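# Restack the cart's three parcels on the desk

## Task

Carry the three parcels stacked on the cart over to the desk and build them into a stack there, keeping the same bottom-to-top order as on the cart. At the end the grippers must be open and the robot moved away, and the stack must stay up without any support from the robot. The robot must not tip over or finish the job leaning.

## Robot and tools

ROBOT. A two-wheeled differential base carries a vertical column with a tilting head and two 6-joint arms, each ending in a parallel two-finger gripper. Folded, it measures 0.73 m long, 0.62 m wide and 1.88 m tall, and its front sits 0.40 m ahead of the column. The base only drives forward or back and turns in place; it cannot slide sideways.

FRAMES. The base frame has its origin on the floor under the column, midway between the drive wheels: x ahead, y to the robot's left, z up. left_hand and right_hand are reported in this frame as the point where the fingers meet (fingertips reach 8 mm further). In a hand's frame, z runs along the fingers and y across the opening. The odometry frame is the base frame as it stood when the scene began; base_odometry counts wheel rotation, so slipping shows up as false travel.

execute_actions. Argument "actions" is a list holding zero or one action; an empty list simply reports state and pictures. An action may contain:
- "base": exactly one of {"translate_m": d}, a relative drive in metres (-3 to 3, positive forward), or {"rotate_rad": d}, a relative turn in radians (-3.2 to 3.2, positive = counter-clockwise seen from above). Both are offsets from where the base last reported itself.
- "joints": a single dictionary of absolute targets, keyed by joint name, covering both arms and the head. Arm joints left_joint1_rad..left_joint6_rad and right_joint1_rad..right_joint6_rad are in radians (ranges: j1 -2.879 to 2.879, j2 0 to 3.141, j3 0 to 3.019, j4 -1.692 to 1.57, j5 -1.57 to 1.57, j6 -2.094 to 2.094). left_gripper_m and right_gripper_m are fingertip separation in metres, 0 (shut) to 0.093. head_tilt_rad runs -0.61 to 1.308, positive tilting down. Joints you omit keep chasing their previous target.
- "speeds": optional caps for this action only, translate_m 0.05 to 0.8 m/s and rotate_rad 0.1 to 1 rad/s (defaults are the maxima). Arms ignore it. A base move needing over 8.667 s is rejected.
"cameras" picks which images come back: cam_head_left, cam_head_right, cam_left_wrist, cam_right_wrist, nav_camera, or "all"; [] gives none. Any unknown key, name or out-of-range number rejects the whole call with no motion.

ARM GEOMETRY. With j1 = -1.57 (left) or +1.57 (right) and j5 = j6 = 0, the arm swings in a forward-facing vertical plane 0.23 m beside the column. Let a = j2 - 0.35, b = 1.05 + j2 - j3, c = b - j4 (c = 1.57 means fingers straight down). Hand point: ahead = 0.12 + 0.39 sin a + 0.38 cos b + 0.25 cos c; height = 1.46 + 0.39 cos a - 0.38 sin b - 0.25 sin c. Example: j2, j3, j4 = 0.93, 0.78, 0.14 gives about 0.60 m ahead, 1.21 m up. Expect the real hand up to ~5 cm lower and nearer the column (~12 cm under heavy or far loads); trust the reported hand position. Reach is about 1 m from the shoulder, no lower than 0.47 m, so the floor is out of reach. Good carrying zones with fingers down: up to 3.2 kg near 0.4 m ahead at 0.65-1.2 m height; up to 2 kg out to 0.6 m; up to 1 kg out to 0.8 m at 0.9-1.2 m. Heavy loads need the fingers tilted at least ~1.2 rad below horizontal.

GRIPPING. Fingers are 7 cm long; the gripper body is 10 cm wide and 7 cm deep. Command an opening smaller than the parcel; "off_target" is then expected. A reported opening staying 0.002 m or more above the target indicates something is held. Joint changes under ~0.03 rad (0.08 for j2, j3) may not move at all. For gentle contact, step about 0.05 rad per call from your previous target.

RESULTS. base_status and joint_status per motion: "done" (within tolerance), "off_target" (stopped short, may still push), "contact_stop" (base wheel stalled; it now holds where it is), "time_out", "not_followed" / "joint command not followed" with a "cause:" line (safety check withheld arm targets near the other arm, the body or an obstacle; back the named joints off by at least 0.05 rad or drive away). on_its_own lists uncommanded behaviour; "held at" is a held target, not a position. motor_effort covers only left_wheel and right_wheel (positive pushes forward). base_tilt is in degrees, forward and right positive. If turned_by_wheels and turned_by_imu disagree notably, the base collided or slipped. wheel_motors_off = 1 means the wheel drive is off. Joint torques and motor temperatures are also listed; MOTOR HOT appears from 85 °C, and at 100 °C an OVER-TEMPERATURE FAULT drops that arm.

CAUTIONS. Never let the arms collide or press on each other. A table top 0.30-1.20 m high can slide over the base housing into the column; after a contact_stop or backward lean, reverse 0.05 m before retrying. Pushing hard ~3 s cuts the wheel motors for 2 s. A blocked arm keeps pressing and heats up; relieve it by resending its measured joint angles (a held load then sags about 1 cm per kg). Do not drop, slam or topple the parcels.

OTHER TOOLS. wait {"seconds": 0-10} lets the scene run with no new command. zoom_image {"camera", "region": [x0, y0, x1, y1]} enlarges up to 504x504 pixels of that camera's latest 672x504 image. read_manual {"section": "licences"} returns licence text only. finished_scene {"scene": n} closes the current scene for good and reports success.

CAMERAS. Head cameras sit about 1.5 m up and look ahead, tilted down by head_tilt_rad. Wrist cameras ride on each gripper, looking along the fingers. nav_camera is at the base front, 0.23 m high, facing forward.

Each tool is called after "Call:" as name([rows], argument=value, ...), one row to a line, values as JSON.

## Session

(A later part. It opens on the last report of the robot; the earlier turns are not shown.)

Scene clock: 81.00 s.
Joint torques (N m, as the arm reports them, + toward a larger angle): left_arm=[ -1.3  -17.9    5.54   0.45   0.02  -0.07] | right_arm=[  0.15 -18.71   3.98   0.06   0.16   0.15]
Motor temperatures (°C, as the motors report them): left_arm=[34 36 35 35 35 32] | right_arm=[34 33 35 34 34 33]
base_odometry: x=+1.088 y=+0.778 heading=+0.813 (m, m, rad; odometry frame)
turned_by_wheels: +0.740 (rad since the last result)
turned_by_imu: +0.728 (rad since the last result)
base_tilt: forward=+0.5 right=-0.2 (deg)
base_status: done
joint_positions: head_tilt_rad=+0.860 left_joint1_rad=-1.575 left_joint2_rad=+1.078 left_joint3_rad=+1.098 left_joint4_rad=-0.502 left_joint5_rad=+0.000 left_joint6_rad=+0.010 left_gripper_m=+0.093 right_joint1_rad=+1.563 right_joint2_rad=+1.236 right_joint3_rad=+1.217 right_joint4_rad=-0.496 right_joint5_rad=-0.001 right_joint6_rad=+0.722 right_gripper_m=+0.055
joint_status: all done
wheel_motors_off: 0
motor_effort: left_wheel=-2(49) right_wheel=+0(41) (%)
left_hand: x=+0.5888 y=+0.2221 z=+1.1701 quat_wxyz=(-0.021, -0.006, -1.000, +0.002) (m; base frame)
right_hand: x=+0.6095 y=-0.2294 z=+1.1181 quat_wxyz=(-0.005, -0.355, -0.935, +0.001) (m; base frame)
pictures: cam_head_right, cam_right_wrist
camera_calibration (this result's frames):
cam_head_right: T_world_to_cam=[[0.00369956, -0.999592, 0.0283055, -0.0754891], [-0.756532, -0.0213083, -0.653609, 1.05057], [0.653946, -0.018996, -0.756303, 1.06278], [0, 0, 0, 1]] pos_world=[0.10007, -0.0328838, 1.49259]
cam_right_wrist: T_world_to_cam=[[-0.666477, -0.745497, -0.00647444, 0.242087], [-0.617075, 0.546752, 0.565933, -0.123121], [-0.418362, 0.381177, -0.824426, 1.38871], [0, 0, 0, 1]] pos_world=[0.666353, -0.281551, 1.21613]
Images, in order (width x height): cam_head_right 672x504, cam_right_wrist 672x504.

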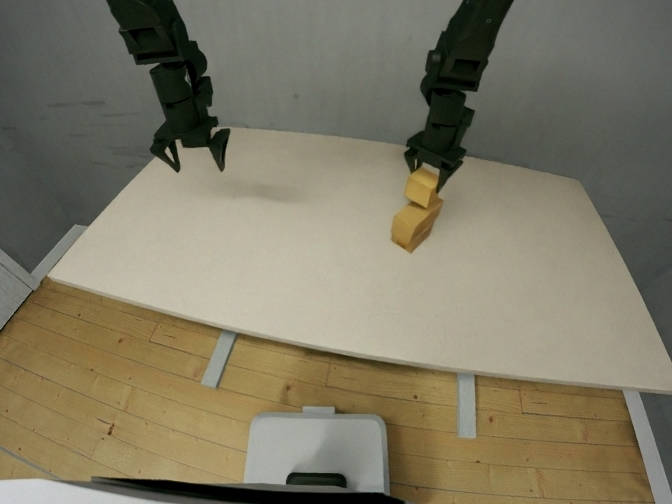

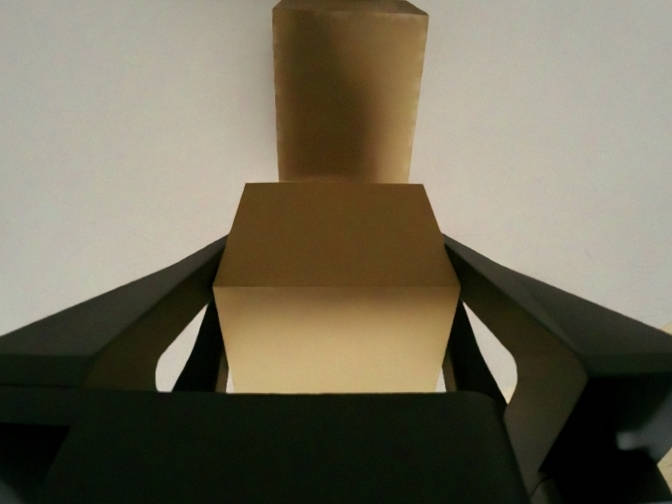

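Call:
execute_actions([
  {"base":{"rotate_rad":-0.016},"joints":{"right_joint2_rad":1.325,"right_joint3_rad":1.28,"right_joint4_rad":-0.465}},
], cameras=[])

Call:
execute_actions([
  {"joints":{"right_joint2_rad":1.375}},
], cameras=["cam_right_wrist"])

Call:
execute_actions([
  {"joints":{"right_joint2_rad":1.325,"right_gripper_m":0.093}},
], cameras=[])

Call:
execute_actions([
  {"joints":{"right_joint2_rad":1.05,"right_joint4_rad":-0.65}},
], cameras=["cam_right_wrist"])

Call:
execute_actions([
  {"base":{"translate_m":-0.7}},
], cameras=["cam_head_right"])

Scene clock: 82.43 s.
Joint torques (N m, as the arm reports them, + toward a larger angle): left_arm=[ -1.15 -17.96   5.59   0.47   0.03  -0.07] | right_arm=[  0.42 -18.36   4.85   0.5    0.15   0.15]
Motor temperatures (°C, as the motors report them): left_arm=[34 36 35 35 35 32] | right_arm=[34 33 35 34 34 33]
base_odometry: x=+1.088 y=+0.778 heading=+0.797 (m, m, rad; odometry frame)
turned_by_wheels: -0.016 (rad since the last result)
turned_by_imu: -0.015 (rad since the last result)
base_tilt: forward=+0.6 right=-0.3 (deg)
base_status: done
joint_positions: head_tilt_rad=+0.860 left_joint1_rad=-1.576 left_joint2_rad=+1.078 left_joint3_rad=+1.098 left_joint4_rad=-0.502 left_joint5_rad=+0.000 left_joint6_rad=+0.010 left_gripper_m=+0.093 right_joint1_rad=+1.562 right_joint2_rad=+1.323 right_joint3_rad=+1.268 right_joint4_rad=-0.470 right_joint5_rad=+0.000 right_joint6_rad=+0.722 right_gripper_m=+0.055
joint_status: all done
wheel_motors_off: 0
motor_effort: left_wheel=+0(17) right_wheel=+1(14) (%)
left_hand: x=+0.5888 y=+0.2218 z=+1.1701 quat_wxyz=(-0.021, -0.006, -1.000, +0.002) (m; base frame)
right_hand: x=+0.6152 y=-0.2304 z=+1.0850 quat_wxyz=(-0.001, -0.355, -0.935, +0.003) (m; base frame)
pictures: none
No camera images: the call's "cameras" was empty. Leave "cameras" out to get every camera's image.

Scene clock: 82.97 s.
Joint torques (N m, as the arm reports them, + toward a larger angle): left_arm=[ -1.09 -17.97   5.56   0.44   0.03  -0.07] | right_arm=[  0.35 -14.8    4.77   0.49   0.16   0.15]
Motor temperatures (°C, as the motors report them): left_arm=[34 36 35 35 35 32] | right_arm=[34 33 35 34 34 33]
base_odometry: x=+1.088 y=+0.778 heading=+0.797 (m, m, rad; odometry frame)
turned_by_wheels: +0.000 (rad since the last result)
turned_by_imu: +0.000 (rad since the last result)
base_tilt: forward=+0.5 right=-0.2 (deg)
base_status: not commanded
joint_positions: head_tilt_rad=+0.860 left_joint1_rad=-1.576 left_joint2_rad=+1.078 left_joint3_rad=+1.098 left_joint4_rad=-0.502 left_joint5_rad=+0.000 left_joint6_rad=+0.010 left_gripper_m=+0.093 right_joint1_rad=+1.562 right_joint2_rad=+1.327 right_joint3_rad=+1.269 right_joint4_rad=-0.470 right_joint5_rad=+0.000 right_joint6_rad=+0.722 right_gripper_m=+0.055
joint_status: all done
wheel_motors_off: 0
motor_effort: left_wheel=+1(0) right_wheel=-1(0) (%)
left_hand: x=+0.5888 y=+0.2218 z=+1.1701 quat_wxyz=(-0.021, -0.006, -1.000, +0.002) (m; base frame)
right_hand: x=+0.6142 y=-0.2304 z=+1.0833 quat_wxyz=(+0.001, -0.355, -0.935, +0.004) (m; base frame)
pictures: cam_right_wrist
camera_calibration (this result's frames):
cam_right_wrist: T_world_to_cam=[[-0.666991, -0.745061, 0.00265215, 0.23482], [-0.609765, 0.547909, 0.572697, -0.111526], [-0.428148, 0.380367, -0.819763, 1.36316], [0, 0, 0, 1]] pos_world=[0.672254, -0.28244, 1.18072]
Images, in order (width x height): cam_right_wrist 672x504.

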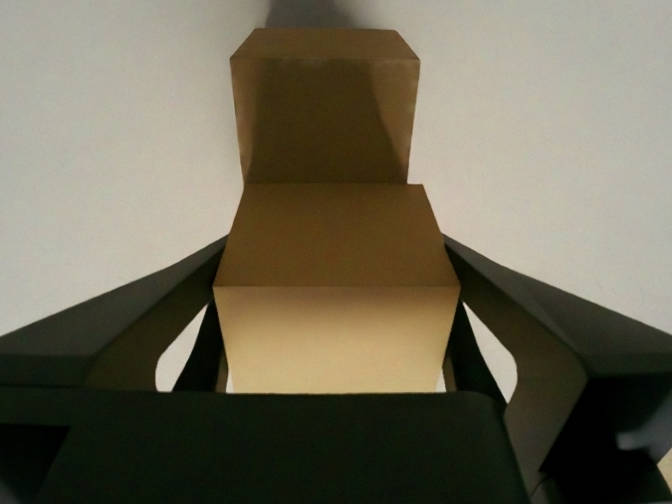

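Scene clock: 83.63 s.
Joint torques (N m, as the arm reports them, + toward a larger angle): left_arm=[ -1.18 -17.85   5.61   0.49   0.03  -0.06] | right_arm=[  0.36 -18.76   4.75   0.48   0.16   0.15]
Motor temperatures (°C, as the motors report them): left_arm=[34 36 35 35 35 32] | right_arm=[34 33 35 34 34 33]
base_odometry: x=+1.088 y=+0.778 heading=+0.797 (m, m, rad; odometry frame)
turned_by_wheels: +0.000 (rad since the last result)
turned_by_imu: +0.000 (rad since the last result)
base_tilt: forward=+0.6 right=-0.3 (deg)
base_status: not commanded
joint_positions: head_tilt_rad=+0.860 left_joint1_rad=-1.576 left_joint2_rad=+1.078 left_joint3_rad=+1.098 left_joint4_rad=-0.502 left_joint5_rad=+0.000 left_joint6_rad=+0.010 left_gripper_m=+0.093 right_joint1_rad=+1.562 right_joint2_rad=+1.325 right_joint3_rad=+1.269 right_joint4_rad=-0.470 right_joint5_rad=+0.000 right_joint6_rad=+0.722 right_gripper_m=+0.093
joint_status: all done
wheel_motors_off: 0
motor_effort: left_wheel=+3(0) right_wheel=-1(1) (%)
left_hand: x=+0.5888 y=+0.2218 z=+1.1701 quat_wxyz=(-0.021, -0.006, -1.000, +0.002) (m; base frame)
right_hand: x=+0.6148 y=-0.2304 z=+1.0840 quat_wxyz=(+0.000, -0.355, -0.935, +0.004) (m; base frame)
pictures: none
No camera images: the call's "cameras" was empty. Leave "cameras" out to get every camera's image.

Scene clock: 84.87 s.
Joint torques (N m, as the arm reports them, + toward a larger angle): left_arm=[ -1.08 -17.95   5.6    0.47   0.02  -0.07] | right_arm=[  0.46 -17.22   6.39   0.21   0.16   0.13]
Motor temperatures (°C, as the motors report them): left_arm=[34 36 35 35 35 32] | right_arm=[34 34 35 34 34 33]
base_odometry: x=+1.088 y=+0.778 heading=+0.797 (m, m, rad; odometry frame)
turned_by_wheels: +0.000 (rad since the last result)
turned_by_imu: +0.000 (rad since the last result)
base_tilt: forward=+0.5 right=-0.3 (deg)
base_status: not commanded
joint_positions: head_tilt_rad=+0.860 left_joint1_rad=-1.576 left_joint2_rad=+1.078 left_joint3_rad=+1.098 left_joint4_rad=-0.502 left_joint5_rad=+0.000 left_joint6_rad=+0.010 left_gripper_m=+0.093 right_joint1_rad=+1.562 right_joint2_rad=+1.036 right_joint3_rad=+1.275 right_joint4_rad=-0.643 right_joint5_rad=+0.000 right_joint6_rad=+0.722 right_gripper_m=+0.093
joint_status: all done
wheel_motors_off: 0
motor_effort: left_wheel=+1(3) right_wheel=-1(0) (%)
left_hand: x=+0.5888 y=+0.2218 z=+1.1701 quat_wxyz=(-0.021, -0.006, -1.000, +0.002) (m; base frame)
right_hand: x=+0.6619 y=-0.2295 z=+1.2329 quat_wxyz=(-0.057, -0.355, -0.933, -0.018) (m; base frame)
pictures: cam_right_wrist
camera_calibration (this result's frames):
cam_right_wrist: T_world_to_cam=[[-0.661576, -0.745689, -0.0791604, 0.364066], [-0.676196, 0.547603, 0.492839, -0.0262242], [-0.324156, 0.379578, -0.866512, 1.4945], [0, 0, 0, 1]] pos_world=[0.707574, -0.281438, 1.33674]
Images, in order (width x height): cam_right_wrist 672x504.

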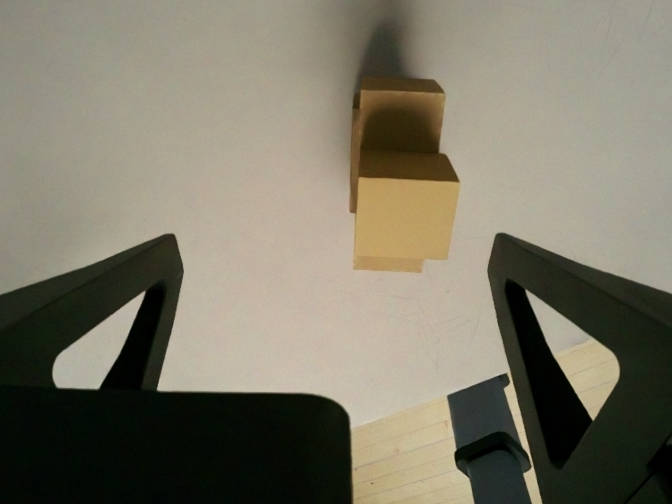

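Scene clock: 87.80 s.
Joint torques (N m, as the arm reports them, + toward a larger angle): left_arm=[ -1.01 -18.25   6.05   0.42   0.03  -0.07] | right_arm=[  0.45 -17.26   6.48   0.24   0.16   0.14]
Motor temperatures (°C, as the motors report them): left_arm=[34 36 35 35 35 32] | right_arm=[34 34 36 34 34 33]
base_odometry: x=+0.599 y=+0.277 heading=+0.798 (m, m, rad; odometry frame)
turned_by_wheels: +0.001 (rad since the last result)
turned_by_imu: +0.001 (rad since the last result)
base_tilt: forward=+0.6 right=-0.3 (deg)
base_status: done
joint_positions: head_tilt_rad=+0.860 left_joint1_rad=-1.576 left_joint2_rad=+1.080 left_joint3_rad=+1.093 left_joint4_rad=-0.502 left_joint5_rad=+0.000 left_joint6_rad=+0.010 left_gripper_m=+0.093 right_joint1_rad=+1.562 right_joint2_rad=+1.037 right_joint3_rad=+1.273 right_joint4_rad=-0.645 right_joint5_rad=+0.000 right_joint6_rad=+0.722 right_gripper_m=+0.093
joint_status: not commanded
wheel_motors_off: 0
motor_effort: left_wheel=+0(53) right_wheel=+0(57) (%)
left_hand: x=+0.5849 y=+0.2218 z=+1.1677 quat_wxyz=(-0.017, -0.006, -1.000, +0.002) (m; base frame)
right_hand: x=+0.6604 y=-0.2295 z=+1.2318 quat_wxyz=(-0.055, -0.355, -0.933, -0.017) (m; base frame)
pictures: cam_head_right
camera_calibration (this result's frames):
cam_head_right: T_world_to_cam=[[0.00369956, -0.999592, 0.0283055, -0.0754891], [-0.756532, -0.0213083, -0.653609, 1.05057], [0.653946, -0.018996, -0.756303, 1.06278], [0, 0, 0, 1]] pos_world=[0.10007, -0.0328838, 1.49259]
Images, in order (width x height): cam_head_right 672x504.

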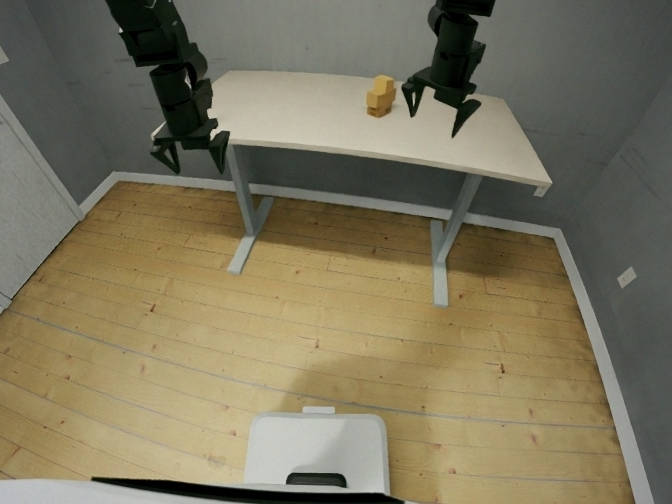

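Call:
finished_scene(scene=2)

The scene is finished: the task was done.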